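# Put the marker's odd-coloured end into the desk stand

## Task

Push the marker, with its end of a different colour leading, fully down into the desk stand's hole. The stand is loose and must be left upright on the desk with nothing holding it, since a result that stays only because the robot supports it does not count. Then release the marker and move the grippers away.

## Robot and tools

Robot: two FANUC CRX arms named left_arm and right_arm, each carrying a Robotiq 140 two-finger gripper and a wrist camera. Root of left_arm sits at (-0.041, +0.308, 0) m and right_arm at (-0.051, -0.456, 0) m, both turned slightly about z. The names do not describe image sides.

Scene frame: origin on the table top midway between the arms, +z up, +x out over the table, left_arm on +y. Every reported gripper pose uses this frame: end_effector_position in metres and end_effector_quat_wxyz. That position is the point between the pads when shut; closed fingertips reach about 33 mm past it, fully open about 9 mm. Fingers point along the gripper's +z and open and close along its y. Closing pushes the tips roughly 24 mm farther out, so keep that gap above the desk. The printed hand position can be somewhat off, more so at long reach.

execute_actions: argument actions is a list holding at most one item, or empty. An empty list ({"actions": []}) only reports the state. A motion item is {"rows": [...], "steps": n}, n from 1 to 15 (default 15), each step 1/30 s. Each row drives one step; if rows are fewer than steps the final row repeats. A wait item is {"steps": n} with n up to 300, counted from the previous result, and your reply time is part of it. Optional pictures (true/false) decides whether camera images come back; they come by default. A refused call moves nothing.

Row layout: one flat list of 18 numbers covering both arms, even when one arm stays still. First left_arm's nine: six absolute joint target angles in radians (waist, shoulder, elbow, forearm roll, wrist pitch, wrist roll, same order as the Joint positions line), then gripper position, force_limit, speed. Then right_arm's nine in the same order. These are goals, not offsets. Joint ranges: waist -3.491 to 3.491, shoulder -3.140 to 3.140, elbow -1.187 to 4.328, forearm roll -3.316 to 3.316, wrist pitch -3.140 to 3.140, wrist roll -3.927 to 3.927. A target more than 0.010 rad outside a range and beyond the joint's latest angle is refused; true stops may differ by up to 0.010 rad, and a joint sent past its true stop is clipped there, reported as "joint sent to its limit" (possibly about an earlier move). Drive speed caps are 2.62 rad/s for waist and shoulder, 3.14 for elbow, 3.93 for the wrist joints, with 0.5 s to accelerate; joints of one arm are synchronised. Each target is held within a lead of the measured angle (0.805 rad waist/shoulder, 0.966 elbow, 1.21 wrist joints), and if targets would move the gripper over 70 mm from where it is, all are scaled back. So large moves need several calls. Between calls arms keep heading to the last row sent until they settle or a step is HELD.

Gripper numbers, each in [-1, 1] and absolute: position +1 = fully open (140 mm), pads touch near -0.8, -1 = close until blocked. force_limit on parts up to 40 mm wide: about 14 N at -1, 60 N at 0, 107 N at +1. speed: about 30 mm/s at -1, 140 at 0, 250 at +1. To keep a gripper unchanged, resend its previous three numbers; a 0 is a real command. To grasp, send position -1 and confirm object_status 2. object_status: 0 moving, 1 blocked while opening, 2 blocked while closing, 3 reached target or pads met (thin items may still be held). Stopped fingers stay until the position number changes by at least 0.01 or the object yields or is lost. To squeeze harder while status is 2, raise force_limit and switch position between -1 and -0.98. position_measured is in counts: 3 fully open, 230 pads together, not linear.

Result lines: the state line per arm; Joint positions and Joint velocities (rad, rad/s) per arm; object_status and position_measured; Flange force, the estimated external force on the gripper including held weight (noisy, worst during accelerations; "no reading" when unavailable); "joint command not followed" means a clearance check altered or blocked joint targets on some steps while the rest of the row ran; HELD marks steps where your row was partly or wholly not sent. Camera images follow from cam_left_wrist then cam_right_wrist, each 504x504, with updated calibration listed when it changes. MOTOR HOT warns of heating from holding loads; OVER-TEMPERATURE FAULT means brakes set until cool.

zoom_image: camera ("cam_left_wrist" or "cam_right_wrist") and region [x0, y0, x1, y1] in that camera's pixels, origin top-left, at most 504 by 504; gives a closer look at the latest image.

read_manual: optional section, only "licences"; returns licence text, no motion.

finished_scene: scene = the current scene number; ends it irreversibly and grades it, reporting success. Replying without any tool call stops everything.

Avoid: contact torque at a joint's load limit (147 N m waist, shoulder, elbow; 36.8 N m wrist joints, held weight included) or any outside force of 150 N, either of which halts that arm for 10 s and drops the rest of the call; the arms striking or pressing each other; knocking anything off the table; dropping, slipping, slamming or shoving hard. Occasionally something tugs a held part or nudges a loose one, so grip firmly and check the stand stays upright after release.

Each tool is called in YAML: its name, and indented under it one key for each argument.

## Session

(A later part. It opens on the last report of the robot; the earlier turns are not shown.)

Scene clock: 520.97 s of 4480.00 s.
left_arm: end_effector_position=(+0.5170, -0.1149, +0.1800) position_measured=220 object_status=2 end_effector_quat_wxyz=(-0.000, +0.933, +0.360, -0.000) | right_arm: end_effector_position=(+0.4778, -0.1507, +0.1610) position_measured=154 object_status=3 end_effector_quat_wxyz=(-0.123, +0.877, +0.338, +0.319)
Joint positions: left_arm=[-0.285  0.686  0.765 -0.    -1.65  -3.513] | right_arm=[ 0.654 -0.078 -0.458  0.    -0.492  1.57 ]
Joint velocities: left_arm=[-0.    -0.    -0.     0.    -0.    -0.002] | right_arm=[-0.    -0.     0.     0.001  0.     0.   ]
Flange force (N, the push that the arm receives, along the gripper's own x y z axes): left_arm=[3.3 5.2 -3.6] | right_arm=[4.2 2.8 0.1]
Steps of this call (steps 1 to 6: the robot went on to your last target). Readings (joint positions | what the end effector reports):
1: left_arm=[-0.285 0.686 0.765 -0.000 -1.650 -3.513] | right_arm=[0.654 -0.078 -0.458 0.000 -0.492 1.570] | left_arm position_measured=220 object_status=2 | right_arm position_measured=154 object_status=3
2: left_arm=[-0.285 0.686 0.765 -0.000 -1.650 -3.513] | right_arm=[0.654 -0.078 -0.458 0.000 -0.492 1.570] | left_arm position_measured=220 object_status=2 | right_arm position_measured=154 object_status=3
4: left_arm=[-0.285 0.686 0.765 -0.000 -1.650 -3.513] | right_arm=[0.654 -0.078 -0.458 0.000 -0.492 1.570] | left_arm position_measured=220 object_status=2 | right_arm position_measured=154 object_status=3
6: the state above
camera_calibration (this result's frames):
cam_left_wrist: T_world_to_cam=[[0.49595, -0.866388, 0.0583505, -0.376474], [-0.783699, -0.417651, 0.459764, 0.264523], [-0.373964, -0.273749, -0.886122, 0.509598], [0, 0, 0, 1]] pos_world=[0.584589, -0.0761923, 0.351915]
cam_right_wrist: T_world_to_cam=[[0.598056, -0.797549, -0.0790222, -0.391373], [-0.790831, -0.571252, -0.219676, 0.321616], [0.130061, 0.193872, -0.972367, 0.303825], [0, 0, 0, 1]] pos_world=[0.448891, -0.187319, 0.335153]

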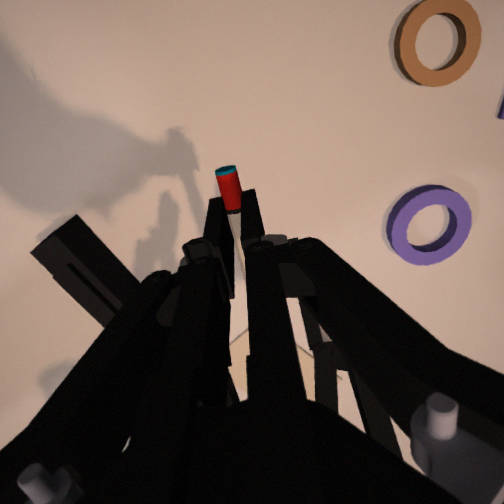

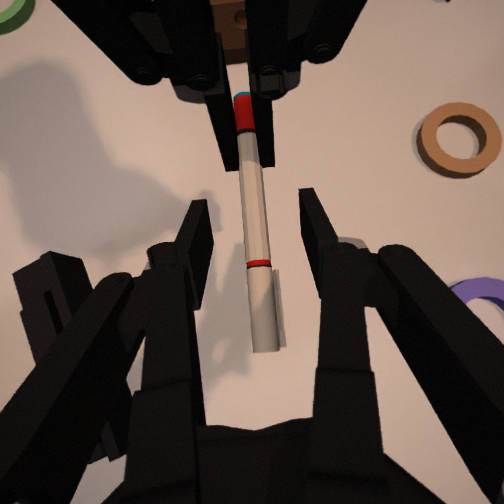

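execute_actions:
  actions:
    - {"rows": [[-0.2848, 0.6855, 0.765, 0, -1.6503, -3.5129, -1, 0.3, -0.3, 0.654, -0.0777, -0.4581, 0, -0.4923, 1.57, -1, 0.7, -0.2]], "steps": 15}
  pictures: false

execute_actions:
  actions:
    - {"steps": 8}

Scene clock: 531.50 s of 4480.00 s.
left_arm: end_effector_position=(+0.5170, -0.1148, +0.1800) position_measured=220 object_status=2 end_effector_quat_wxyz=(-0.000, +0.933, +0.360, -0.000) | right_arm: end_effector_position=(+0.4778, -0.1507, +0.1610) position_measured=219 object_status=0 end_effector_quat_wxyz=(-0.123, +0.877, +0.338, +0.319)
Joint positions: left_arm=[-0.285  0.686  0.765 -0.    -1.65  -3.513] | right_arm=[ 0.654 -0.078 -0.458 -0.    -0.492  1.57 ]
Joint velocities: left_arm=[-0.001 -0.    -0.001  0.001 -0.001  0.   ] | right_arm=[-0.  0.  0.  0. -0. -0.]
Flange force (N, the push that the arm receives, along the gripper's own x y z axes): left_arm=[3.9 0.3 -1.9] | right_arm=[3.0 6.0 -2.8]
Steps of this call (steps 1 to 15: the robot went on to your last target; steps 16 to 90: nothing new was sent; then 7.03 s passed at rest; steps 91 to 105: all 15 steps of this action). Readings (joint positions | what the end effector reports):
91: left_arm=[-0.285 0.686 0.765 -0.000 -1.650 -3.513] | right_arm=[0.654 -0.078 -0.458 -0.000 -0.492 1.570] | left_arm position_measured=220 object_status=2 | right_arm position_measured=154 object_status=0
92: left_arm=[-0.285 0.686 0.765 -0.000 -1.650 -3.513] | right_arm=[0.654 -0.078 -0.458 -0.000 -0.492 1.570] | left_arm position_measured=220 object_status=2 | right_arm position_measured=156 object_status=0
94: left_arm=[-0.285 0.686 0.765 -0.000 -1.650 -3.513] | right_arm=[0.654 -0.078 -0.458 -0.000 -0.492 1.570] | left_arm position_measured=220 object_status=2 | right_arm position_measured=169 object_status=0
98: left_arm=[-0.285 0.686 0.765 0.000 -1.650 -3.513] | right_arm=[0.654 -0.078 -0.458 -0.000 -0.492 1.570] | left_arm position_measured=220 object_status=2 | right_arm position_measured=195 object_status=0
105: the state above

Scene clock: 531.77 s of 4480.00 s.
left_arm: end_effector_position=(+0.5170, -0.1148, +0.1800) position_measured=220 object_status=2 end_effector_quat_wxyz=(-0.000, +0.933, +0.360, -0.000) | right_arm: end_effector_position=(+0.4778, -0.1507, +0.1610) position_measured=219 object_status=2 end_effector_quat_wxyz=(-0.123, +0.877, +0.338, +0.319)
Joint positions: left_arm=[-0.285  0.686  0.765 -0.    -1.65  -3.513] | right_arm=[ 0.654 -0.078 -0.458 -0.    -0.492  1.57 ]
Joint velocities: left_arm=[0.001 0.001 0.002 0.001 0.001 0.001] | right_arm=[ 0.    -0.001  0.    -0.001 -0.    -0.   ]
Flange force (N, the push that the arm receives, along the gripper's own x y z axes): left_arm=[4.7 -0.3 -1.4] | right_arm=[3.4 7.3 -2.9]
Steps of this call (steps 1 to 8: the robot went on to your last target). Readings (joint positions | what the end effector reports):
1: left_arm=[-0.285 0.686 0.765 -0.000 -1.650 -3.513] | right_arm=[0.654 -0.078 -0.458 -0.000 -0.492 1.570] | left_arm position_measured=220 object_status=2 | right_arm position_measured=219 object_status=0
2: left_arm=[-0.285 0.686 0.765 -0.000 -1.650 -3.513] | right_arm=[0.654 -0.078 -0.458 -0.000 -0.492 1.570] | left_arm position_measured=220 object_status=2 | right_arm position_measured=219 object_status=2
4: left_arm=[-0.285 0.686 0.765 -0.000 -1.650 -3.513] | right_arm=[0.654 -0.078 -0.458 -0.000 -0.492 1.570] | left_arm position_measured=220 object_status=2 | right_arm position_measured=219 object_status=2
8: the state above
camera_calibration (this result's frames):
cam_left_wrist: T_world_to_cam=[[0.495949, -0.866394, 0.058271, -0.376431], [-0.783678, -0.417676, 0.459777, 0.264504], [-0.37401, -0.273692, -0.88612, 0.509623], [0, 0, 0, 1]] pos_world=[0.584581, -0.0761813, 0.35191]
cam_right_wrist: T_world_to_cam=[[0.598068, -0.797538, -0.0790385, -0.391358], [-0.790834, -0.571277, -0.2196, 0.321561], [0.129987, 0.193842, -0.972383, 0.303814], [0, 0, 0, 1]] pos_world=[0.448868, -0.187315, 0.335106]

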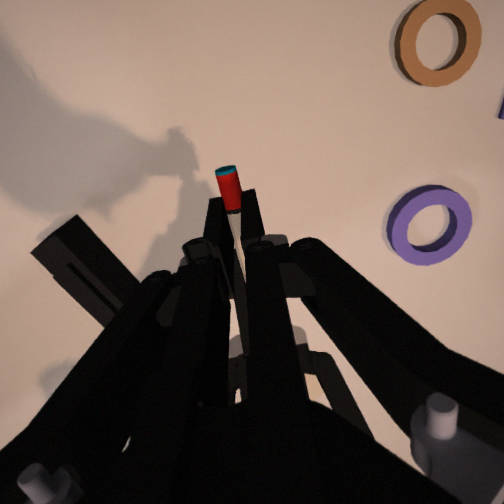

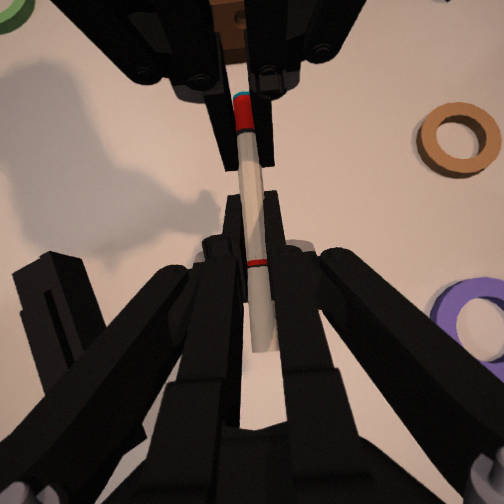

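execute_actions:
  actions:
    - {"rows": [[-0.2848, 0.6855, 0.765, 0, -1.6503, -3.5129, 0, 0.3, 0.5, 0.654, -0.0777, -0.4581, 0, -0.4923, 1.57, -1, 0.7, -0.2], [-0.2848, 0.6855, 0.765, 0, -1.6503, -3.5129, 0, 0.3, 0.5, 0.654, -0.0777, -0.4581, 0, -0.4923, 1.57, -1, 0.7, -0.2], [-0.2848, 0.6855, 0.765, 0, -1.6503, -3.5129, 0, 0.3, 0.5, 0.654, -0.0777, -0.4581, 0, -0.4923, 1.57, -1, 0.7, -0.2], [-0.2848, 0.6855, 0.765, 0, -1.6503, -3.5129, 0, 0.3, 0.5, 0.654, -0.0777, -0.4581, 0, -0.4923, 1.57, -1, 0.7, -0.2], [-0.2848, 0.6855, 0.765, 0, -1.6503, -3.5129, 0, 0.3, 0.5, 0.654, -0.0777, -0.4581, 0, -0.4923, 1.57, -1, 0.7, -0.2], [-0.2848, 0.6855, 0.765, 0, -1.6503, -3.5129, 0, 0.3, 0.5, 0.654, -0.0777, -0.4581, 0, -0.4923, 1.57, -1, 0.7, -0.2], [-0.2, 0.3, 0.5, 0, -1.77, -3.0, 0, 0.3, 0.5, 0.654, -0.0777, -0.4581, 0, -0.4923, 1.57, -1, 0.7, -0.2]], "steps": 15}
  pictures: false

execute_actions:
  actions:
    - {"rows": [[-0.2, 0.3, 0.5, 0, -1.77, -3.0, 0, 0.3, 0.5, 0.654, -0.0777, -0.4581, 0, -0.4923, 1.57, -1, 0.7, -0.2]], "steps": 10}

Scene clock: 652.27 s of 4480.00 s.
left_arm: end_effector_position=(+0.4813, -0.0729, +0.2378) position_measured=129 object_status=0 end_effector_quat_wxyz=(+0.000, +0.882, +0.471, +0.000) | right_arm: end_effector_position=(+0.4777, -0.1507, +0.1610) position_measured=219 object_status=2 end_effector_quat_wxyz=(-0.123, +0.877, +0.338, +0.319)
Joint positions: left_arm=[-0.251  0.529  0.657  0.    -1.699 -3.304] | right_arm=[ 0.654 -0.078 -0.458 -0.    -0.492  1.57 ]
Joint velocities: left_arm=[ 0.187 -0.835 -0.581  0.001 -0.258  1.106] | right_arm=[ 0.     0.001  0.     0.    -0.     0.   ]
Flange force (N, the push that the arm receives, along the gripper's own x y z axes): left_arm=[1.9 6.4 -6.6] | right_arm=[3.4 2.7 -0.5]
Steps of this call (steps 1 to 15: the robot went on to your last target; steps 16 to 90: nothing new was sent; then 117.00 s passed at rest; steps 91 to 105: all 15 steps of this action). Readings (joint positions | what the end effector reports):
91: left_arm=[-0.285 0.685 0.765 -0.000 -1.650 -3.513] | right_arm=[0.654 -0.078 -0.458 -0.000 -0.492 1.570] | left_arm position_measured=220 object_status=0 | right_arm position_measured=219 object_status=2
92: left_arm=[-0.285 0.686 0.765 0.000 -1.650 -3.513] | right_arm=[0.654 -0.078 -0.458 -0.000 -0.492 1.570] | left_arm position_measured=220 object_status=0 | right_arm position_measured=219 object_status=2
94: left_arm=[-0.285 0.685 0.765 0.000 -1.650 -3.513] | right_arm=[0.654 -0.078 -0.458 -0.000 -0.492 1.570] | left_arm position_measured=198 object_status=0 | right_arm position_measured=219 object_status=2
98: left_arm=[-0.285 0.683 0.763 0.000 -1.651 -3.509] | right_arm=[0.654 -0.078 -0.458 -0.000 -0.492 1.570] | left_arm position_measured=153 object_status=0 | right_arm position_measured=219 object_status=2
105: the state above

Scene clock: 652.60 s of 4480.00 s.
left_arm: end_effector_position=(+0.4162, -0.0129, +0.3056) position_measured=129 object_status=3 end_effector_quat_wxyz=(+0.001, +0.786, +0.618, +0.000) | right_arm: end_effector_position=(+0.4777, -0.1507, +0.1610) position_measured=219 object_status=2 end_effector_quat_wxyz=(-0.123, +0.877, +0.338, +0.319)
Joint positions: left_arm=[-0.2    0.301  0.501  0.    -1.77  -3.002] | right_arm=[ 0.654 -0.078 -0.458 -0.    -0.492  1.57 ]
Joint velocities: left_arm=[ 0.019 -0.083 -0.058  0.002 -0.026  0.111] | right_arm=[ 0.    -0.     0.    -0.001  0.     0.   ]
Flange force (N, the push that the arm receives, along the gripper's own x y z axes): left_arm=[10.9 -22.7 -11.5] | right_arm=[3.5 2.3 -1.2]
Steps of this call (steps 1 to 10: all 10 steps of this action). Readings (joint positions | what the end effector reports):
1: left_arm=[-0.244 0.500 0.638 0.000 -1.708 -3.266] | right_arm=[0.654 -0.078 -0.458 -0.000 -0.492 1.570] | left_arm position_measured=129 object_status=3 | right_arm position_measured=219 object_status=2
2: left_arm=[-0.238 0.472 0.618 0.000 -1.717 -3.228] | right_arm=[0.654 -0.078 -0.458 -0.000 -0.492 1.570] | left_arm position_measured=129 object_status=3 | right_arm position_measured=219 object_status=2
4: left_arm=[-0.225 0.414 0.579 0.000 -1.735 -3.152] | right_arm=[0.654 -0.078 -0.458 -0.000 -0.492 1.570] | left_arm position_measured=129 object_status=3 | right_arm position_measured=219 object_status=2
8: left_arm=[-0.204 0.318 0.513 0.000 -1.764 -3.025] | right_arm=[0.654 -0.078 -0.458 -0.000 -0.492 1.570] | left_arm position_measured=129 object_status=3 | right_arm position_measured=219 object_status=2
10: the state above
camera_calibration (this result's frames):
cam_left_wrist: T_world_to_cam=[[0.896368, -0.439256, 0.059821, -0.407034], [-0.415351, -0.784987, 0.459652, 0.0123488], [-0.154946, -0.436864, -0.886082, 0.517805], [0, 0, 0, 1]] pos_world=[0.450213, 0.0571115, 0.477491]
cam_right_wrist: T_world_to_cam=[[0.598082, -0.797528, -0.0790371, -0.391353], [-0.790826, -0.571294, -0.219585, 0.321551], [0.129972, 0.193834, -0.972387, 0.30381], [0, 0, 0, 1]] pos_world=[0.448865, -0.187304, 0.335097]

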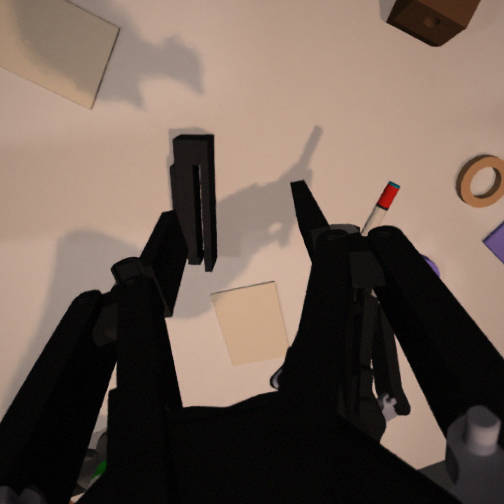

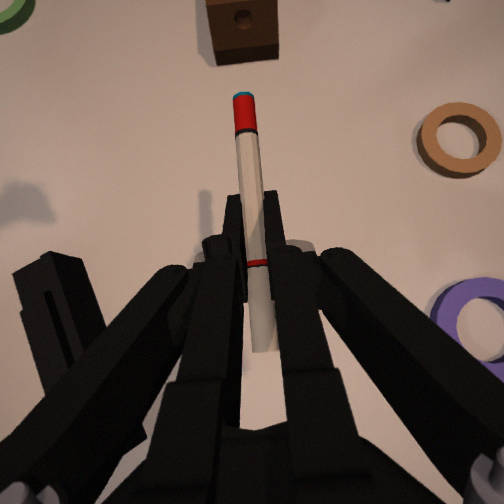

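execute_actions:
  actions:
    - {"rows": [[-0.391, 0.5717, -0.9685, -3.1416, -1.5402, -1.5708, 0, 0.3, 0.5, 0.6545, 0.6148, 0.4336, 0, -1.1279, 1.5334, -1, 0.7, -0.2]], "steps": 15}
  pictures: false

execute_actions:
  actions:
    - {"steps": 50}

Scene clock: 666.67 s of 4480.00 s.
left_arm: end_effector_position=(+0.4059, +0.0460, +0.2102) position_measured=129 object_status=3 end_effector_quat_wxyz=(-0.103, +0.726, +0.678, +0.051) | right_arm: end_effector_position=(+0.5042, -0.1267, +0.1591) position_measured=219 object_status=2 end_effector_quat_wxyz=(-0.110, +0.890, +0.340, +0.283)
Joint positions: left_arm=[-0.226  0.338  0.358 -0.178 -1.738 -2.822] | right_arm=[ 0.654  0.052 -0.291 -0.    -0.611  1.563]
Joint velocities: left_arm=[ 0.    -0.001 -0.004 -0.001 -0.002 -0.   ] | right_arm=[-0.     0.008  0.005 -0.    -0.     0.   ]
Flange force (N, the push that the arm receives, along the gripper's own x y z axes): left_arm=[-3.9 9.3 -1.5] | right_arm=[1.4 2.1 -2.2]
A step of this action was HELD (marked below), so the robot has no last target. An arm can still carry out its HELD step.
Steps of this call (steps 1 to 15: the robot went on to your last target; steps 16 to 90: nothing new was sent; then 10.57 s passed at rest; steps 91 to 105: all 15 steps of this action). Readings (joint positions | what the end effector reports):
91: left_arm=[-0.200 0.300 0.500 -0.000 -1.770 -3.000] | right_arm=[0.654 -0.078 -0.458 -0.000 -0.492 1.570] | left_arm position_measured=129 object_status=3 | right_arm position_measured=219 object_status=2
92: left_arm=[-0.200 0.301 0.497 -0.004 -1.770 -2.995] | right_arm=[0.654 -0.075 -0.455 -0.000 -0.494 1.570] | left_arm position_measured=129 object_status=3 | right_arm position_measured=219 object_status=2
94: left_arm=[-0.205 0.308 0.470 -0.038 -1.763 -2.962] | right_arm=[0.654 -0.054 -0.428 -0.000 -0.514 1.569] | left_arm position_measured=129 object_status=3 | right_arm position_measured=219 object_status=2
98: left_arm=[-0.222 0.333 0.380 -0.150 -1.743 -2.850] | right_arm=[0.654 0.052 -0.291 -0.000 -0.612 1.563] | left_arm position_measured=129 object_status=3 | right_arm position_measured=219 object_status=2
99: left_arm=[-0.226 0.338 0.358 -0.178 -1.738 -2.822] | right_arm=[0.654 0.066 -0.284 0.001 -0.611 1.563] | left_arm position_measured=129 object_status=3 | right_arm position_measured=219 object_status=2 HELD
100: left_arm=[-0.226 0.342 0.354 -0.180 -1.737 -2.821] | right_arm=[0.654 0.056 -0.294 -0.001 -0.612 1.563] | left_arm position_measured=129 object_status=3 | right_arm position_measured=219 object_status=2 HELD
101: left_arm=[-0.226 0.339 0.358 -0.177 -1.737 -2.822] | right_arm=[0.654 0.051 -0.293 -0.000 -0.611 1.563] | left_arm position_measured=129 object_status=3 | right_arm position_measured=219 object_status=2 HELD
102: left_arm=[-0.226 0.338 0.359 -0.177 -1.737 -2.822] | right_arm=[0.654 0.051 -0.292 -0.000 -0.611 1.563] | left_arm position_measured=129 object_status=3 | right_arm position_measured=219 object_status=2 HELD
103: left_arm=[-0.226 0.338 0.359 -0.178 -1.737 -2.822] | right_arm=[0.654 0.051 -0.292 -0.000 -0.611 1.563] | left_arm position_measured=129 object_status=3 | right_arm position_measured=219 object_status=2 HELD
104: left_arm=[-0.226 0.338 0.358 -0.178 -1.738 -2.822] | right_arm=[0.654 0.051 -0.291 -0.000 -0.611 1.563] | left_arm position_measured=129 object_status=3 | right_arm position_measured=219 object_status=2 HELD
105: the state above HELD
joint command not followed: on one or more control steps a check withheld the commanded joint targets of the left arm, and it was not sent them on those steps. On the call's last step the targets were still withheld.
cause: the commanded joint targets would bring a part of the robot too close to another arm (a part of this arm just beyond joint 5 (wrist pitch) and a part of the other arm just beyond its joint 5 (wrist pitch)); next, command targets that bring no part of the robot closer to that arm.
joint command not followed: on one or more control steps a check withheld the commanded joint targets of the right arm, and it was not sent them on those steps. On the call's last step the targets were still withheld.
cause: the commanded joint targets would bring a part of the robot too close to another arm (a part of this arm just beyond joint 4 (forearm roll) and a part of the other arm just beyond its joint 5 (wrist pitch)); next, command targets that bring no part of the robot closer to that arm.

Scene clock: 668.33 s of 4480.00 s.
left_arm: end_effector_position=(+0.4059, +0.0463, +0.2099) position_measured=129 object_status=3 end_effector_quat_wxyz=(-0.103, +0.725, +0.679, +0.051) | right_arm: end_effector_position=(+0.5043, -0.1266, +0.1589) position_measured=219 object_status=2 end_effector_quat_wxyz=(-0.110, +0.890, +0.340, +0.282)
Joint positions: left_arm=[-0.226  0.338  0.358 -0.178 -1.738 -2.822] | right_arm=[ 0.654  0.052 -0.291 -0.    -0.612  1.563]
Joint velocities: left_arm=[-0.    -0.001  0.001 -0.001  0.    -0.001] | right_arm=[-0.  0. -0.  0.  0. -0.]
Flange force (N, the push that the arm receives, along the gripper's own x y z axes): left_arm=[0.3 3.5 -2.7] | right_arm=[2.2 1.2 -1.6]
Steps of this call (steps 1 to 50: nothing new was sent). Readings (joint positions | what the end effector reports):
1: left_arm=[-0.226 0.338 0.358 -0.178 -1.738 -2.822] | right_arm=[0.654 0.052 -0.291 -0.000 -0.611 1.563] | left_arm position_measured=129 object_status=3 | right_arm position_measured=219 object_status=2
2: left_arm=[-0.226 0.338 0.358 -0.178 -1.738 -2.822] | right_arm=[0.654 0.052 -0.291 -0.000 -0.611 1.563] | left_arm position_measured=129 object_status=3 | right_arm position_measured=219 object_status=2
4: left_arm=[-0.226 0.338 0.358 -0.178 -1.738 -2.822] | right_arm=[0.654 0.052 -0.291 -0.000 -0.611 1.563] | left_arm position_measured=129 object_status=3 | right_arm position_measured=219 object_status=2
8: left_arm=[-0.226 0.338 0.358 -0.178 -1.738 -2.822] | right_arm=[0.654 0.052 -0.291 -0.000 -0.612 1.563] | left_arm position_measured=129 object_status=3 | right_arm position_measured=219 object_status=2
50: the state above
camera_calibration (this result's frames):
cam_left_wrist: T_world_to_cam=[[0.957866, -0.278886, -0.0686641, -0.371487], [-0.249606, -0.926573, 0.281354, 0.0751768], [-0.142088, -0.252361, -0.957144, 0.458417], [0, 0, 0, 1]] pos_world=[0.439735, 0.0817407, 0.392112]
cam_right_wrist: T_world_to_cam=[[0.588869, -0.804736, -0.0750565, -0.385066], [-0.805298, -0.576297, -0.1392, 0.349712], [0.0687648, 0.142414, -0.987416, 0.320431], [0, 0, 0, 1]] pos_world=[0.486341, -0.153972, 0.336177]

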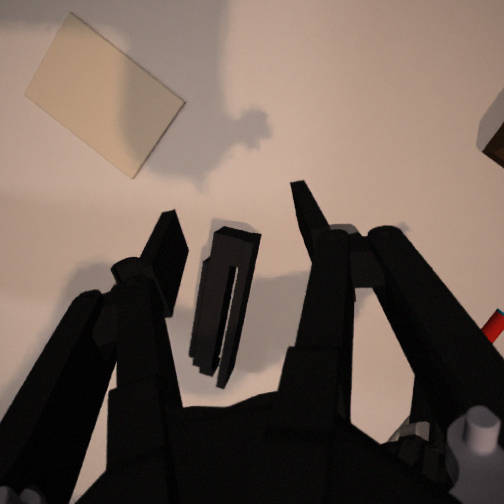

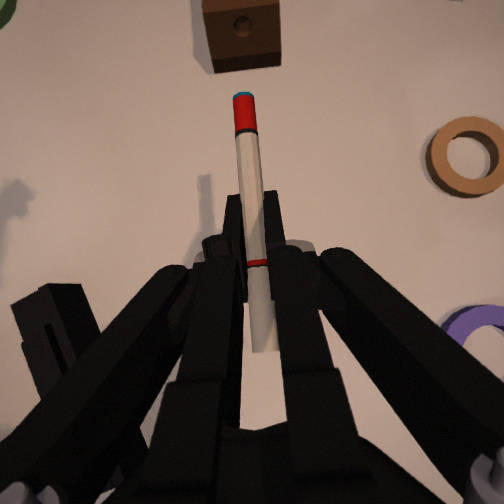

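execute_actions:
  actions:
    - {"rows": [[0.1, 0.42, -0.3, -1.57, -1.65, -2.2, 0, 0.3, 0.5, 0.654, 0.052, -0.291, 0, -0.612, 1.563, -1, 0.7, -0.2]], "steps": 15}
  pictures: false

execute_actions:
  actions:
    - {"rows": [[0.1, 0.42, -0.3, -1.57, -1.65, -2.2, 0, 0.3, 0.5, 0.6545, 0.6148, 0.4336, 0, -1.1279, 1.5334, -1, 0.7, -0.2]], "steps": 8}
  pictures: false

execute_actions:
  actions:
    - {"rows": [[-0.391, 0.5717, -0.9685, -3.1416, -1.5402, -1.5708, 0, 0.3, 0.5, 0.6545, 0.6148, 0.4336, 0, -1.1279, 1.5334, -1, 0.7, -0.2]], "steps": 15}
  pictures: false

execute_actions:
  actions:
    - {"steps": 30}

Scene clock: 684.20 s of 4480.00 s.
left_arm: end_effector_position=(+0.4081, +0.0685, +0.1973) position_measured=129 object_status=3 end_effector_quat_wxyz=(-0.122, +0.712, +0.689, +0.066) | right_arm: end_effector_position=(+0.5041, -0.1268, +0.1588) position_measured=219 object_status=2 end_effector_quat_wxyz=(-0.110, +0.890, +0.340, +0.282)
Joint positions: left_arm=[-0.215  0.341  0.335 -0.22  -1.735 -2.8  ] | right_arm=[ 0.654  0.052 -0.291 -0.    -0.612  1.563]
Joint velocities: left_arm=[ 0.051  0.012 -0.103 -0.19   0.013  0.096] | right_arm=[-0.     0.001 -0.    -0.001 -0.     0.   ]
Flange force (N, the push that the arm receives, along the gripper's own x y z axes): left_arm=[0.8 2.7 -1.7] | right_arm=[3.0 2.1 -0.9]
Steps of this call (steps 1 to 90: nothing new was sent; then 12.37 s passed at rest; steps 91 to 105: all 15 steps of this action). Readings (joint positions | what the end effector reports):
91: left_arm=[-0.226 0.338 0.358 -0.178 -1.738 -2.822] | right_arm=[0.654 0.052 -0.291 -0.000 -0.612 1.563] | left_arm position_measured=129 object_status=3 | right_arm position_measured=219 object_status=2
92: left_arm=[-0.226 0.338 0.357 -0.179 -1.738 -2.822] | right_arm=[0.654 0.052 -0.291 -0.000 -0.612 1.563] | left_arm position_measured=129 object_status=3 | right_arm position_measured=219 object_status=2
94: left_arm=[-0.226 0.339 0.357 -0.180 -1.738 -2.821] | right_arm=[0.654 0.052 -0.291 -0.000 -0.612 1.563] | left_arm position_measured=129 object_status=3 | right_arm position_measured=219 object_status=2
98: left_arm=[-0.224 0.339 0.353 -0.187 -1.737 -2.817] | right_arm=[0.654 0.052 -0.291 -0.000 -0.612 1.563] | left_arm position_measured=129 object_status=3 | right_arm position_measured=219 object_status=2
105: the state above

Scene clock: 684.47 s of 4480.00 s.
left_arm: end_effector_position=(+0.4100, +0.0963, +0.1833) position_measured=129 object_status=3 end_effector_quat_wxyz=(-0.144, +0.695, +0.699, +0.085) | right_arm: end_effector_position=(+0.5085, -0.1225, +0.1579) position_measured=219 object_status=2 end_effector_quat_wxyz=(-0.108, +0.893, +0.340, +0.276)
Joint positions: left_arm=[-0.201  0.345  0.308 -0.273 -1.731 -2.774] | right_arm=[ 0.654  0.075 -0.261 -0.    -0.634  1.562]
Joint velocities: left_arm=[ 0.049  0.013 -0.1   -0.195  0.013  0.094] | right_arm=[ 0.    -0.001 -0.001 -0.001  0.003  0.   ]
Flange force (N, the push that the arm receives, along the gripper's own x y z axes): left_arm=[1.1 3.3 -1.6] | right_arm=[2.0 -1.6 -0.8]
A step of this action was HELD (marked below), so the robot has no last target. An arm can still carry out its HELD step.
Steps of this call (steps 1 to 8: all 8 steps of this action). Readings (joint positions | what the end effector reports):
1: left_arm=[-0.213 0.342 0.331 -0.227 -1.734 -2.797] | right_arm=[0.654 0.052 -0.291 -0.000 -0.612 1.563] | left_arm position_measured=129 object_status=3 | right_arm position_measured=219 object_status=2
2: left_arm=[-0.211 0.342 0.328 -0.233 -1.734 -2.794] | right_arm=[0.654 0.054 -0.288 -0.000 -0.615 1.563] | left_arm position_measured=129 object_status=3 | right_arm position_measured=219 object_status=2
4: left_arm=[-0.208 0.343 0.321 -0.247 -1.733 -2.787] | right_arm=[0.654 0.075 -0.261 -0.000 -0.634 1.562] | left_arm position_measured=129 object_status=3 | right_arm position_measured=219 object_status=2
5: left_arm=[-0.206 0.343 0.318 -0.253 -1.732 -2.784] | right_arm=[0.654 0.077 -0.260 -0.000 -0.634 1.562] | left_arm position_measured=129 object_status=3 | right_arm position_measured=219 object_status=2 HELD
6: left_arm=[-0.205 0.344 0.314 -0.260 -1.732 -2.781] | right_arm=[0.654 0.075 -0.261 -0.000 -0.634 1.562] | left_arm position_measured=129 object_status=3 | right_arm position_measured=219 object_status=2 HELD
7: left_arm=[-0.203 0.344 0.311 -0.266 -1.732 -2.778] | right_arm=[0.654 0.075 -0.261 -0.000 -0.634 1.562] | left_arm position_measured=129 object_status=3 | right_arm position_measured=219 object_status=2 HELD
8: the state above HELD
joint command not followed: on one or more control steps a check withheld the commanded joint targets of the right arm, and it was not sent them on those steps. On the call's last step the targets were still withheld.
cause: the commanded joint targets would bring a part of the robot too close to another arm (a part of this arm just beyond joint 4 (forearm roll) and a part of the other arm just beyond its joint 5 (wrist pitch)); next, command targets that bring no part of the robot closer to that arm.

Scene clock: 684.97 s of 4480.00 s.
left_arm: end_effector_position=(+0.4052, +0.1099, +0.1687) position_measured=129 object_status=3 end_effector_quat_wxyz=(-0.162, +0.683, +0.705, +0.099) | right_arm: end_effector_position=(+0.5085, -0.1225, +0.1579) position_measured=219 object_status=2 end_effector_quat_wxyz=(-0.108, +0.893, +0.340, +0.276)
Joint positions: left_arm=[-0.207  0.351  0.279 -0.309 -1.725 -2.739] | right_arm=[ 0.654  0.075 -0.261 -0.    -0.634  1.562]
Joint velocities: left_arm=[-0.031  0.037 -0.153 -0.186  0.029  0.185] | right_arm=[ 0.     0.001  0.     0.     0.    -0.   ]
Flange force (N, the push that the arm receives, along the gripper's own x y z axes): left_arm=[0.9 1.9 -0.4] | right_arm=[3.0 1.6 -1.5]
A step of this action was HELD (marked below), so the robot has no last target. An arm can still carry out its HELD step.
Steps of this call (steps 1 to 15: all 15 steps of this action). Readings (joint positions | what the end effector reports):
1: left_arm=[-0.201 0.345 0.307 -0.273 -1.731 -2.774] | right_arm=[0.654 0.075 -0.261 -0.000 -0.634 1.562] | left_arm position_measured=129 object_status=3 | right_arm position_measured=219 object_status=2 HELD
2: left_arm=[-0.201 0.345 0.307 -0.273 -1.731 -2.774] | right_arm=[0.654 0.075 -0.261 -0.000 -0.634 1.562] | left_arm position_measured=129 object_status=3 | right_arm position_measured=219 object_status=2 HELD
3: left_arm=[-0.201 0.345 0.307 -0.273 -1.731 -2.774] | right_arm=[0.654 0.075 -0.261 -0.000 -0.634 1.562] | left_arm position_measured=129 object_status=3 | right_arm position_measured=219 object_status=2 HELD
4: left_arm=[-0.201 0.345 0.307 -0.274 -1.731 -2.774] | right_arm=[0.654 0.075 -0.261 -0.000 -0.634 1.562] | left_arm position_measured=129 object_status=3 | right_arm position_measured=219 object_status=2 HELD
5: left_arm=[-0.201 0.345 0.306 -0.275 -1.731 -2.772] | right_arm=[0.654 0.075 -0.261 -0.000 -0.634 1.562] | left_arm position_measured=129 object_status=3 | right_arm position_measured=219 object_status=2 HELD
6: left_arm=[-0.201 0.345 0.305 -0.276 -1.731 -2.771] | right_arm=[0.654 0.075 -0.261 -0.000 -0.634 1.562] | left_arm position_measured=129 object_status=3 | right_arm position_measured=219 object_status=2 HELD
7: left_arm=[-0.201 0.345 0.304 -0.277 -1.730 -2.770] | right_arm=[0.654 0.075 -0.261 -0.000 -0.634 1.562] | left_arm position_measured=129 object_status=3 | right_arm position_measured=219 object_status=2 HELD
8: left_arm=[-0.202 0.346 0.303 -0.279 -1.730 -2.768] | right_arm=[0.654 0.075 -0.261 -0.000 -0.634 1.562] | left_arm position_measured=129 object_status=3 | right_arm position_measured=219 object_status=2 HELD
9: left_arm=[-0.202 0.346 0.301 -0.281 -1.730 -2.766] | right_arm=[0.654 0.075 -0.261 -0.000 -0.634 1.562] | left_arm position_measured=129 object_status=3 | right_arm position_measured=219 object_status=2 HELD
10: left_arm=[-0.203 0.347 0.299 -0.284 -1.729 -2.763] | right_arm=[0.654 0.075 -0.261 -0.000 -0.634 1.562] | left_arm position_measured=129 object_status=3 | right_arm position_measured=219 object_status=2 HELD
11: left_arm=[-0.203 0.347 0.296 -0.287 -1.729 -2.760] | right_arm=[0.654 0.075 -0.261 -0.000 -0.634 1.562] | left_arm position_measured=129 object_status=3 | right_arm position_measured=219 object_status=2 HELD
12: left_arm=[-0.204 0.348 0.293 -0.292 -1.728 -2.756] | right_arm=[0.654 0.075 -0.261 -0.000 -0.634 1.562] | left_arm position_measured=129 object_status=3 | right_arm position_measured=219 object_status=2 HELD
13: left_arm=[-0.205 0.349 0.289 -0.297 -1.727 -2.751] | right_arm=[0.654 0.075 -0.261 -0.000 -0.634 1.562] | left_arm position_measured=129 object_status=3 | right_arm position_measured=219 object_status=2 HELD
14: left_arm=[-0.206 0.350 0.284 -0.302 -1.726 -2.745] | right_arm=[0.654 0.075 -0.261 -0.000 -0.634 1.562] | left_arm position_measured=129 object_status=3 | right_arm position_measured=219 object_status=2 HELD
15: the state above HELD
joint command not followed: on one or more control steps a check withheld the commanded joint targets of the left arm, and it was not sent them on those steps.
cause: the commanded joint targets would bring a part of the robot too close to another arm (a part of this arm just beyond joint 5 (wrist pitch) and a part of the other arm just beyond its joint 4 (forearm roll)); next, command targets that bring no part of the robot closer to that arm.
joint command not followed: on one or more control steps a check withheld the commanded joint targets of the right arm, and it was not sent them on those steps. On the call's last step the targets were still withheld.
cause: the commanded joint targets would bring a part of the robot too close to another arm (a part of this arm just beyond joint 4 (forearm roll) and a part of the other arm just beyond its joint 5 (wrist pitch)); next, command targets that bring no part of the robot closer to that arm.

Scene clock: 685.97 s of 4480.00 s.
left_arm: end_effector_position=(+0.3870, +0.1576, +0.1257) position_measured=129 object_status=3 end_effector_quat_wxyz=(-0.219, +0.645, +0.717, +0.151) | right_arm: end_effector_position=(+0.5085, -0.1225, +0.1579) position_measured=219 object_status=2 end_effector_quat_wxyz=(-0.108, +0.893, +0.340, +0.276)
Joint positions: left_arm=[-0.225  0.374  0.182 -0.43  -1.707 -2.621] | right_arm=[ 0.654  0.075 -0.261 -0.    -0.634  1.562]
Joint velocities: left_arm=[ 0.001 -0.     0.    -0.003  0.    -0.   ] | right_arm=[ 0.  0. -0.  0. -0.  0.]
Flange force (N, the push that the arm receives, along the gripper's own x y z axes): left_arm=[-1.2 5.2 -1.2] | right_arm=[3.4 1.2 -0.9]
Steps of this call (steps 1 to 30: nothing new was sent). Readings (joint positions | what the end effector reports):
1: left_arm=[-0.208 0.352 0.274 -0.315 -1.724 -2.733] | right_arm=[0.654 0.075 -0.261 -0.000 -0.634 1.562] | left_arm position_measured=129 object_status=3 | right_arm position_measured=219 object_status=2
2: left_arm=[-0.209 0.354 0.269 -0.322 -1.723 -2.726] | right_arm=[0.654 0.075 -0.261 -0.000 -0.634 1.562] | left_arm position_measured=129 object_status=3 | right_arm position_measured=219 object_status=2
4: left_arm=[-0.211 0.356 0.258 -0.335 -1.721 -2.714] | right_arm=[0.654 0.075 -0.261 -0.000 -0.634 1.562] | left_arm position_measured=129 object_status=3 | right_arm position_measured=219 object_status=2
8: left_arm=[-0.215 0.361 0.237 -0.361 -1.717 -2.688] | right_arm=[0.654 0.075 -0.261 -0.000 -0.634 1.562] | left_arm position_measured=129 object_status=3 | right_arm position_measured=219 object_status=2
30: the state above
camera_calibration (this result's frames):
cam_left_wrist: T_world_to_cam=[[0.987904, -0.0942563, -0.123131, -0.362059], [-0.0985281, -0.99471, -0.0290643, 0.188582], [-0.11974, 0.0408445, -0.991965, 0.352786], [0, 0, 0, 1]] pos_world=[0.418503, 0.139049, 0.310852]
cam_right_wrist: T_world_to_cam=[[0.58707, -0.806104, -0.0744674, -0.383696], [-0.807528, -0.576656, -0.123959, 0.354088], [0.0569816, 0.132907, -0.989489, 0.323751], [0, 0, 0, 1]] pos_world=[0.492744, -0.148141, 0.335667]

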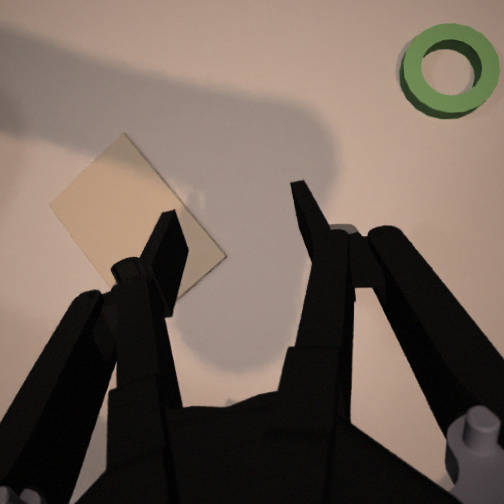

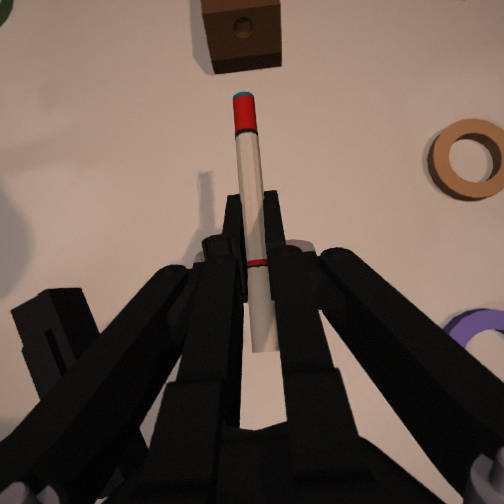

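execute_actions:
  actions:
    - {"rows": [[0.3, 0.33, 0.18, -0.9, -1.68, -2.3, 0, 0.3, 0.5, 0.654, 0.075, -0.261, 0, -0.634, 1.562, -1, 0.7, -0.2]], "steps": 15}
  pictures: false

execute_actions:
  actions:
    - {"rows": [[0.3, 0.33, 0.18, -0.9, -1.68, -2.3, 0, 0.3, 0.5, 0.654, 0.075, -0.261, 0, -0.634, 1.562, -1, 0.7, -0.2]], "steps": 15}
  pictures: false

Scene clock: 697.37 s of 4480.00 s.
left_arm: end_effector_position=(+0.4315, +0.3514, +0.1496) position_measured=129 object_status=3 end_effector_quat_wxyz=(-0.247, +0.474, +0.807, +0.250) | right_arm: end_effector_position=(+0.5086, -0.1227, +0.1580) position_measured=219 object_status=2 end_effector_quat_wxyz=(-0.108, +0.893, +0.340, +0.276)
Joint positions: left_arm=[ 0.028  0.353  0.181 -0.657 -1.694 -2.466] | right_arm=[ 0.654  0.075 -0.261  0.    -0.634  1.562]
Joint velocities: left_arm=[ 0.612 -0.051 -0.002 -0.542  0.032  0.371] | right_arm=[ 0.  0. -0.  0. -0. -0.]
Flange force (N, the push that the arm receives, along the gripper's own x y z axes): left_arm=[-0.1 -0.4 0.1] | right_arm=[2.0 0.3 -2.1]
Steps of this call (steps 1 to 90: nothing new was sent; then 7.90 s passed at rest; steps 91 to 105: all 15 steps of this action). Readings (joint positions | what the end effector reports):
91: left_arm=[-0.225 0.373 0.182 -0.430 -1.707 -2.621] | right_arm=[0.654 0.075 -0.261 -0.000 -0.634 1.562] | left_arm position_measured=129 object_status=3 | right_arm position_measured=219 object_status=2
92: left_arm=[-0.223 0.373 0.182 -0.432 -1.707 -2.620] | right_arm=[0.654 0.075 -0.261 -0.000 -0.634 1.562] | left_arm position_measured=129 object_status=3 | right_arm position_measured=219 object_status=2
94: left_arm=[-0.201 0.371 0.182 -0.452 -1.706 -2.606] | right_arm=[0.654 0.075 -0.261 -0.000 -0.634 1.562] | left_arm position_measured=129 object_status=3 | right_arm position_measured=219 object_status=2
98: left_arm=[-0.117 0.364 0.182 -0.527 -1.701 -2.555] | right_arm=[0.654 0.075 -0.261 -0.000 -0.634 1.562] | left_arm position_measured=129 object_status=3 | right_arm position_measured=219 object_status=2
105: the state above

Scene clock: 697.87 s of 4480.00 s.
left_arm: end_effector_position=(+0.4029, +0.5611, +0.1958) position_measured=129 object_status=3 end_effector_quat_wxyz=(-0.286, +0.275, +0.850, +0.348) | right_arm: end_effector_position=(+0.5086, -0.1227, +0.1580) position_measured=219 object_status=2 end_effector_quat_wxyz=(-0.108, +0.893, +0.340, +0.276)
Joint positions: left_arm=[ 0.3    0.33   0.18  -0.899 -1.68  -2.3  ] | right_arm=[ 0.654  0.075 -0.261  0.    -0.634  1.562]
Joint velocities: left_arm=[ 0.028 -0.002 -0.002 -0.025  0.001  0.019] | right_arm=[ 0.    -0.    -0.     0.001 -0.    -0.   ]
Flange force (N, the push that the arm receives, along the gripper's own x y z axes): left_arm=[5.1 16.6 15.1] | right_arm=[2.5 1.4 -2.3]
Steps of this call (steps 1 to 15: all 15 steps of this action). Readings (joint positions | what the end effector reports):
1: left_arm=[0.048 0.351 0.181 -0.675 -1.693 -2.454] | right_arm=[0.654 0.075 -0.261 0.000 -0.634 1.562] | left_arm position_measured=129 object_status=3 | right_arm position_measured=219 object_status=2
2: left_arm=[0.069 0.349 0.181 -0.694 -1.692 -2.441] | right_arm=[0.654 0.075 -0.261 0.000 -0.634 1.562] | left_arm position_measured=129 object_status=3 | right_arm position_measured=219 object_status=2
4: left_arm=[0.110 0.346 0.181 -0.731 -1.690 -2.416] | right_arm=[0.654 0.075 -0.261 0.000 -0.634 1.562] | left_arm position_measured=129 object_status=3 | right_arm position_measured=219 object_status=2
8: left_arm=[0.193 0.339 0.180 -0.804 -1.685 -2.365] | right_arm=[0.654 0.075 -0.261 0.000 -0.634 1.562] | left_arm position_measured=129 object_status=3 | right_arm position_measured=219 object_status=2
15: the state above

execute_actions:
  actions:
    - {"rows": [[0.1, 0.45, -0.4, -2.05, -1.6, -1.9, 0, 0.3, 0.5, 0.6545, 0.6148, 0.4336, 0, -1.1279, 1.5334, -1, 0.7, -0.2]], "steps": 15}
  pictures: false

execute_actions:
  actions:
    - {"rows": [[0.1, 0.45, -0.4, -2.05, -1.6, -1.9, 0, 0.3, 0.5, 0.6545, 0.6148, 0.4336, 0, -1.1279, 1.5334, -1, 0.7, -0.2]], "steps": 8}
  pictures: false

execute_actions:
  actions:
    - {"rows": [[-0.391, 0.5717, -0.9685, -3.1416, -1.5402, -1.5708, 0, 0.3, 0.5, 0.6545, 0.6148, 0.4336, 0, -1.1279, 1.5334, -1, 0.7, -0.2]], "steps": 15}
  pictures: false

execute_actions:
  actions:
    - {"steps": 30}

Scene clock: 711.50 s of 4480.00 s.
left_arm: end_effector_position=(+0.3961, +0.6680, +0.2387) position_measured=129 object_status=3 end_effector_quat_wxyz=(-0.379, +0.335, +0.601, +0.619) | right_arm: end_effector_position=(+0.5794, -0.0581, +0.1160) position_measured=219 object_status=2 end_effector_quat_wxyz=(-0.062, +0.925, +0.341, +0.153)
Joint positions: left_arm=[ 0.179  0.403 -0.17  -1.594 -1.632 -2.059] | right_arm=[ 0.654  0.503  0.29   0.    -1.025  1.539]
Joint velocities: left_arm=[-0.348  0.207 -1.004 -1.98   0.137  0.688] | right_arm=[ 0.003  1.024  1.315  0.    -0.928 -0.054]
Flange force (N, the push that the arm receives, along the gripper's own x y z axes): left_arm=[-5.1 -4.3 2.0] | right_arm=[28.5 0.8 8.5]
Steps of this call (steps 1 to 15: the robot went on to your last target; steps 16 to 90: nothing new was sent; then 10.13 s passed at rest; steps 91 to 105: all 15 steps of this action). Readings (joint positions | what the end effector reports):
91: left_arm=[0.300 0.330 0.180 -0.900 -1.680 -2.300] | right_arm=[0.654 0.075 -0.261 0.000 -0.634 1.562] | left_arm position_measured=129 object_status=3 | right_arm position_measured=219 object_status=2
92: left_arm=[0.299 0.330 0.178 -0.904 -1.680 -2.298] | right_arm=[0.654 0.077 -0.258 0.000 -0.637 1.562] | left_arm position_measured=129 object_status=3 | right_arm position_measured=219 object_status=2
94: left_arm=[0.294 0.334 0.161 -0.938 -1.677 -2.287] | right_arm=[0.654 0.098 -0.231 0.000 -0.656 1.561] | left_arm position_measured=129 object_status=3 | right_arm position_measured=219 object_status=2
98: left_arm=[0.264 0.352 0.075 -1.109 -1.665 -2.227] | right_arm=[0.654 0.205 -0.094 0.000 -0.753 1.555] | left_arm position_measured=129 object_status=3 | right_arm position_measured=219 object_status=2
105: the state above

Scene clock: 711.77 s of 4480.00 s.
left_arm: end_effector_position=(+0.4701, +0.6508, +0.2702) position_measured=129 object_status=3 end_effector_quat_wxyz=(-0.326, +0.420, +0.410, +0.741) | right_arm: end_effector_position=(+0.5924, -0.0461, +0.0983) position_measured=219 object_status=2 end_effector_quat_wxyz=(-0.049, +0.931, +0.340, +0.121)
Joint positions: left_arm=[ 0.107  0.446 -0.381 -2.011 -1.603 -1.914] | right_arm=[ 0.654  0.614  0.433  0.    -1.128  1.533]
Joint velocities: left_arm=[-0.132  0.078 -0.38  -0.752  0.053  0.261] | right_arm=[ 0.     0.001  0.004  0.001 -0.003 -0.   ]
Flange force (N, the push that the arm receives, along the gripper's own x y z axes): left_arm=[-6.0 -6.2 -4.2] | right_arm=[3.3 0.9 -4.4]
Steps of this call (steps 1 to 8: all 8 steps of this action). Readings (joint positions | what the end effector reports):
1: left_arm=[0.168 0.409 -0.204 -1.660 -1.627 -2.036] | right_arm=[0.654 0.535 0.331 0.000 -1.055 1.538] | left_arm position_measured=129 object_status=3 | right_arm position_measured=219 object_status=2
2: left_arm=[0.157 0.416 -0.236 -1.724 -1.623 -2.013] | right_arm=[0.654 0.561 0.365 0.000 -1.079 1.536] | left_arm position_measured=129 object_status=3 | right_arm position_measured=219 object_status=2
4: left_arm=[0.136 0.428 -0.295 -1.842 -1.614 -1.972] | right_arm=[0.654 0.598 0.412 0.000 -1.113 1.534] | left_arm position_measured=129 object_status=3 | right_arm position_measured=219 object_status=2
8: the state above

Scene clock: 712.27 s of 4480.00 s.
left_arm: end_effector_position=(+0.5853, +0.4751, +0.2485) position_measured=129 object_status=3 end_effector_quat_wxyz=(-0.151, +0.548, +0.157, +0.808) | right_arm: end_effector_position=(+0.5924, -0.0461, +0.0981) position_measured=219 object_status=2 end_effector_quat_wxyz=(-0.049, +0.931, +0.340, +0.121)
Joint positions: left_arm=[-0.085  0.497 -0.618 -2.47  -1.577 -1.773] | right_arm=[ 0.654  0.615  0.434  0.    -1.128  1.533]
Joint velocities: left_arm=[-0.406  0.098 -0.465 -0.886  0.049  0.266] | right_arm=[ 0.     0.001 -0.    -0.     0.     0.   ]
Flange force (N, the push that the arm receives, along the gripper's own x y z axes): left_arm=[-0.3 -6.6 1.4] | right_arm=[2.0 0.2 -3.4]
Steps of this call (steps 1 to 15: all 15 steps of this action). Readings (joint positions | what the end effector reports):
1: left_arm=[0.103 0.448 -0.391 -2.033 -1.601 -1.906] | right_arm=[0.654 0.614 0.433 0.000 -1.128 1.533] | left_arm position_measured=129 object_status=3 | right_arm position_measured=219 object_status=2
2: left_arm=[0.099 0.450 -0.401 -2.052 -1.600 -1.899] | right_arm=[0.654 0.615 0.434 0.000 -1.128 1.533] | left_arm position_measured=129 object_status=3 | right_arm position_measured=219 object_status=2
4: left_arm=[0.078 0.457 -0.433 -2.114 -1.596 -1.880] | right_arm=[0.654 0.615 0.434 0.000 -1.128 1.533] | left_arm position_measured=129 object_status=3 | right_arm position_measured=219 object_status=2
8: left_arm=[0.014 0.472 -0.504 -2.250 -1.589 -1.839] | right_arm=[0.654 0.615 0.434 0.000 -1.128 1.533] | left_arm position_measured=129 object_status=3 | right_arm position_measured=219 object_status=2
15: the state above

Scene clock: 713.27 s of 4480.00 s.
left_arm: end_effector_position=(+0.5275, +0.0995, +0.1000) position_measured=129 object_status=3 end_effector_quat_wxyz=(+0.198, +0.679, -0.198, +0.679) | right_arm: end_effector_position=(+0.5924, -0.0461, +0.0980) position_measured=219 object_status=2 end_effector_quat_wxyz=(-0.049, +0.931, +0.340, +0.121)
Joint positions: left_arm=[-0.391  0.572 -0.968 -3.142 -1.54  -1.571] | right_arm=[ 0.655  0.615  0.434 -0.    -1.128  1.533]
Joint velocities: left_arm=[-0.001  0.001  0.    -0.002  0.001  0.001] | right_arm=[-0.     0.001 -0.     0.     0.     0.   ]
Flange force (N, the push that the arm receives, along the gripper's own x y z axes): left_arm=[-2.5 -2.8 -1.3] | right_arm=[1.1 0.1 -3.2]
Steps of this call (steps 1 to 30: the robot went on to your last target). Readings (joint positions | what the end effector reports):
1: left_arm=[-0.099 0.500 -0.634 -2.500 -1.575 -1.764] | right_arm=[0.654 0.615 0.434 0.000 -1.128 1.533] | left_arm position_measured=129 object_status=3 | right_arm position_measured=219 object_status=2
2: left_arm=[-0.113 0.503 -0.649 -2.529 -1.574 -1.755] | right_arm=[0.654 0.615 0.434 0.000 -1.128 1.533] | left_arm position_measured=129 object_status=3 | right_arm position_measured=219 object_status=2
4: left_arm=[-0.139 0.510 -0.680 -2.588 -1.570 -1.737] | right_arm=[0.654 0.615 0.434 0.000 -1.128 1.533] | left_arm position_measured=129 object_status=3 | right_arm position_measured=219 object_status=2
8: left_arm=[-0.191 0.523 -0.740 -2.702 -1.564 -1.703] | right_arm=[0.655 0.615 0.434 0.000 -1.128 1.533] | left_arm position_measured=129 object_status=3 | right_arm position_measured=219 object_status=2
30: the state above
camera_calibration (this result's frames):
cam_left_wrist: T_world_to_cam=[[-0.573757, -0.790195, -0.215395, 0.392832], [-0.270252, 0.430917, -0.860973, 0.175859], [0.773154, -0.435779, -0.460793, -0.13018], [0, 0, 0, 1]] pos_world=[0.373565, 0.177904, 0.176038]
cam_right_wrist: T_world_to_cam=[[0.550874, -0.833557, -0.0414867, -0.35884], [-0.810436, -0.546142, 0.211948, 0.428582], [-0.199329, -0.0831344, -0.9764, 0.390139], [0, 0, 0, 1]] pos_world=[0.622779, -0.0326129, 0.275207]

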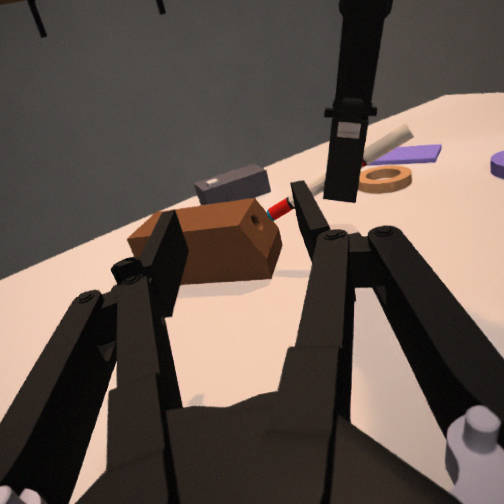

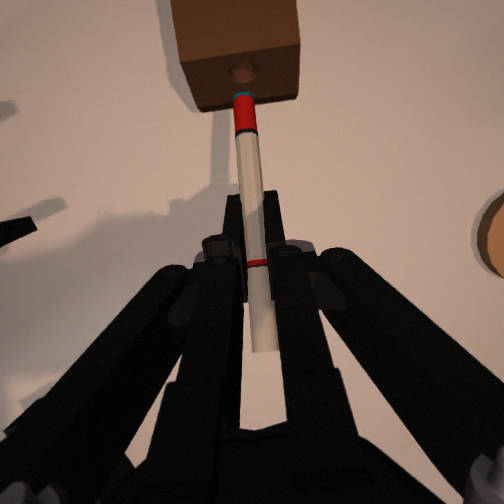

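zoom_image:
  camera: "cam_left_wrist"
  region: [220, 110, 420, 290]

zoom_image:
  camera: "cam_right_wrist"
  region: [160, 0, 320, 200]

Region (220, 110, 420, 290) of cam_left_wrist's 504x504 image, scaled by 2.520, with more detail than that image has; it fills the top 454 rows of this view, and the rest is white.

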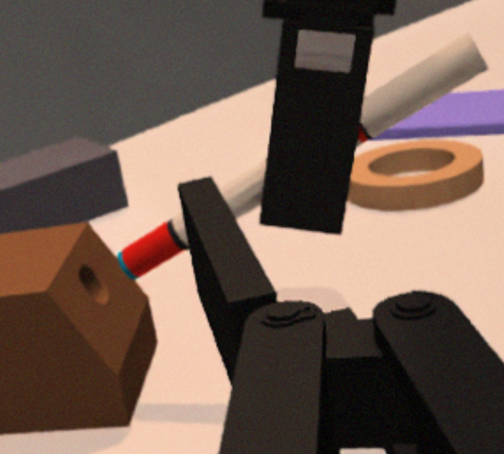

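Region (160, 0, 320, 200) of cam_right_wrist's 504x504 image, scaled by 2.520, with more detail than that image has; it fills the left 403 columns of this view, and the rest is white.

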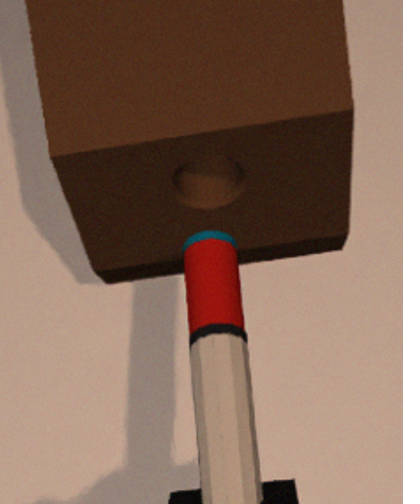

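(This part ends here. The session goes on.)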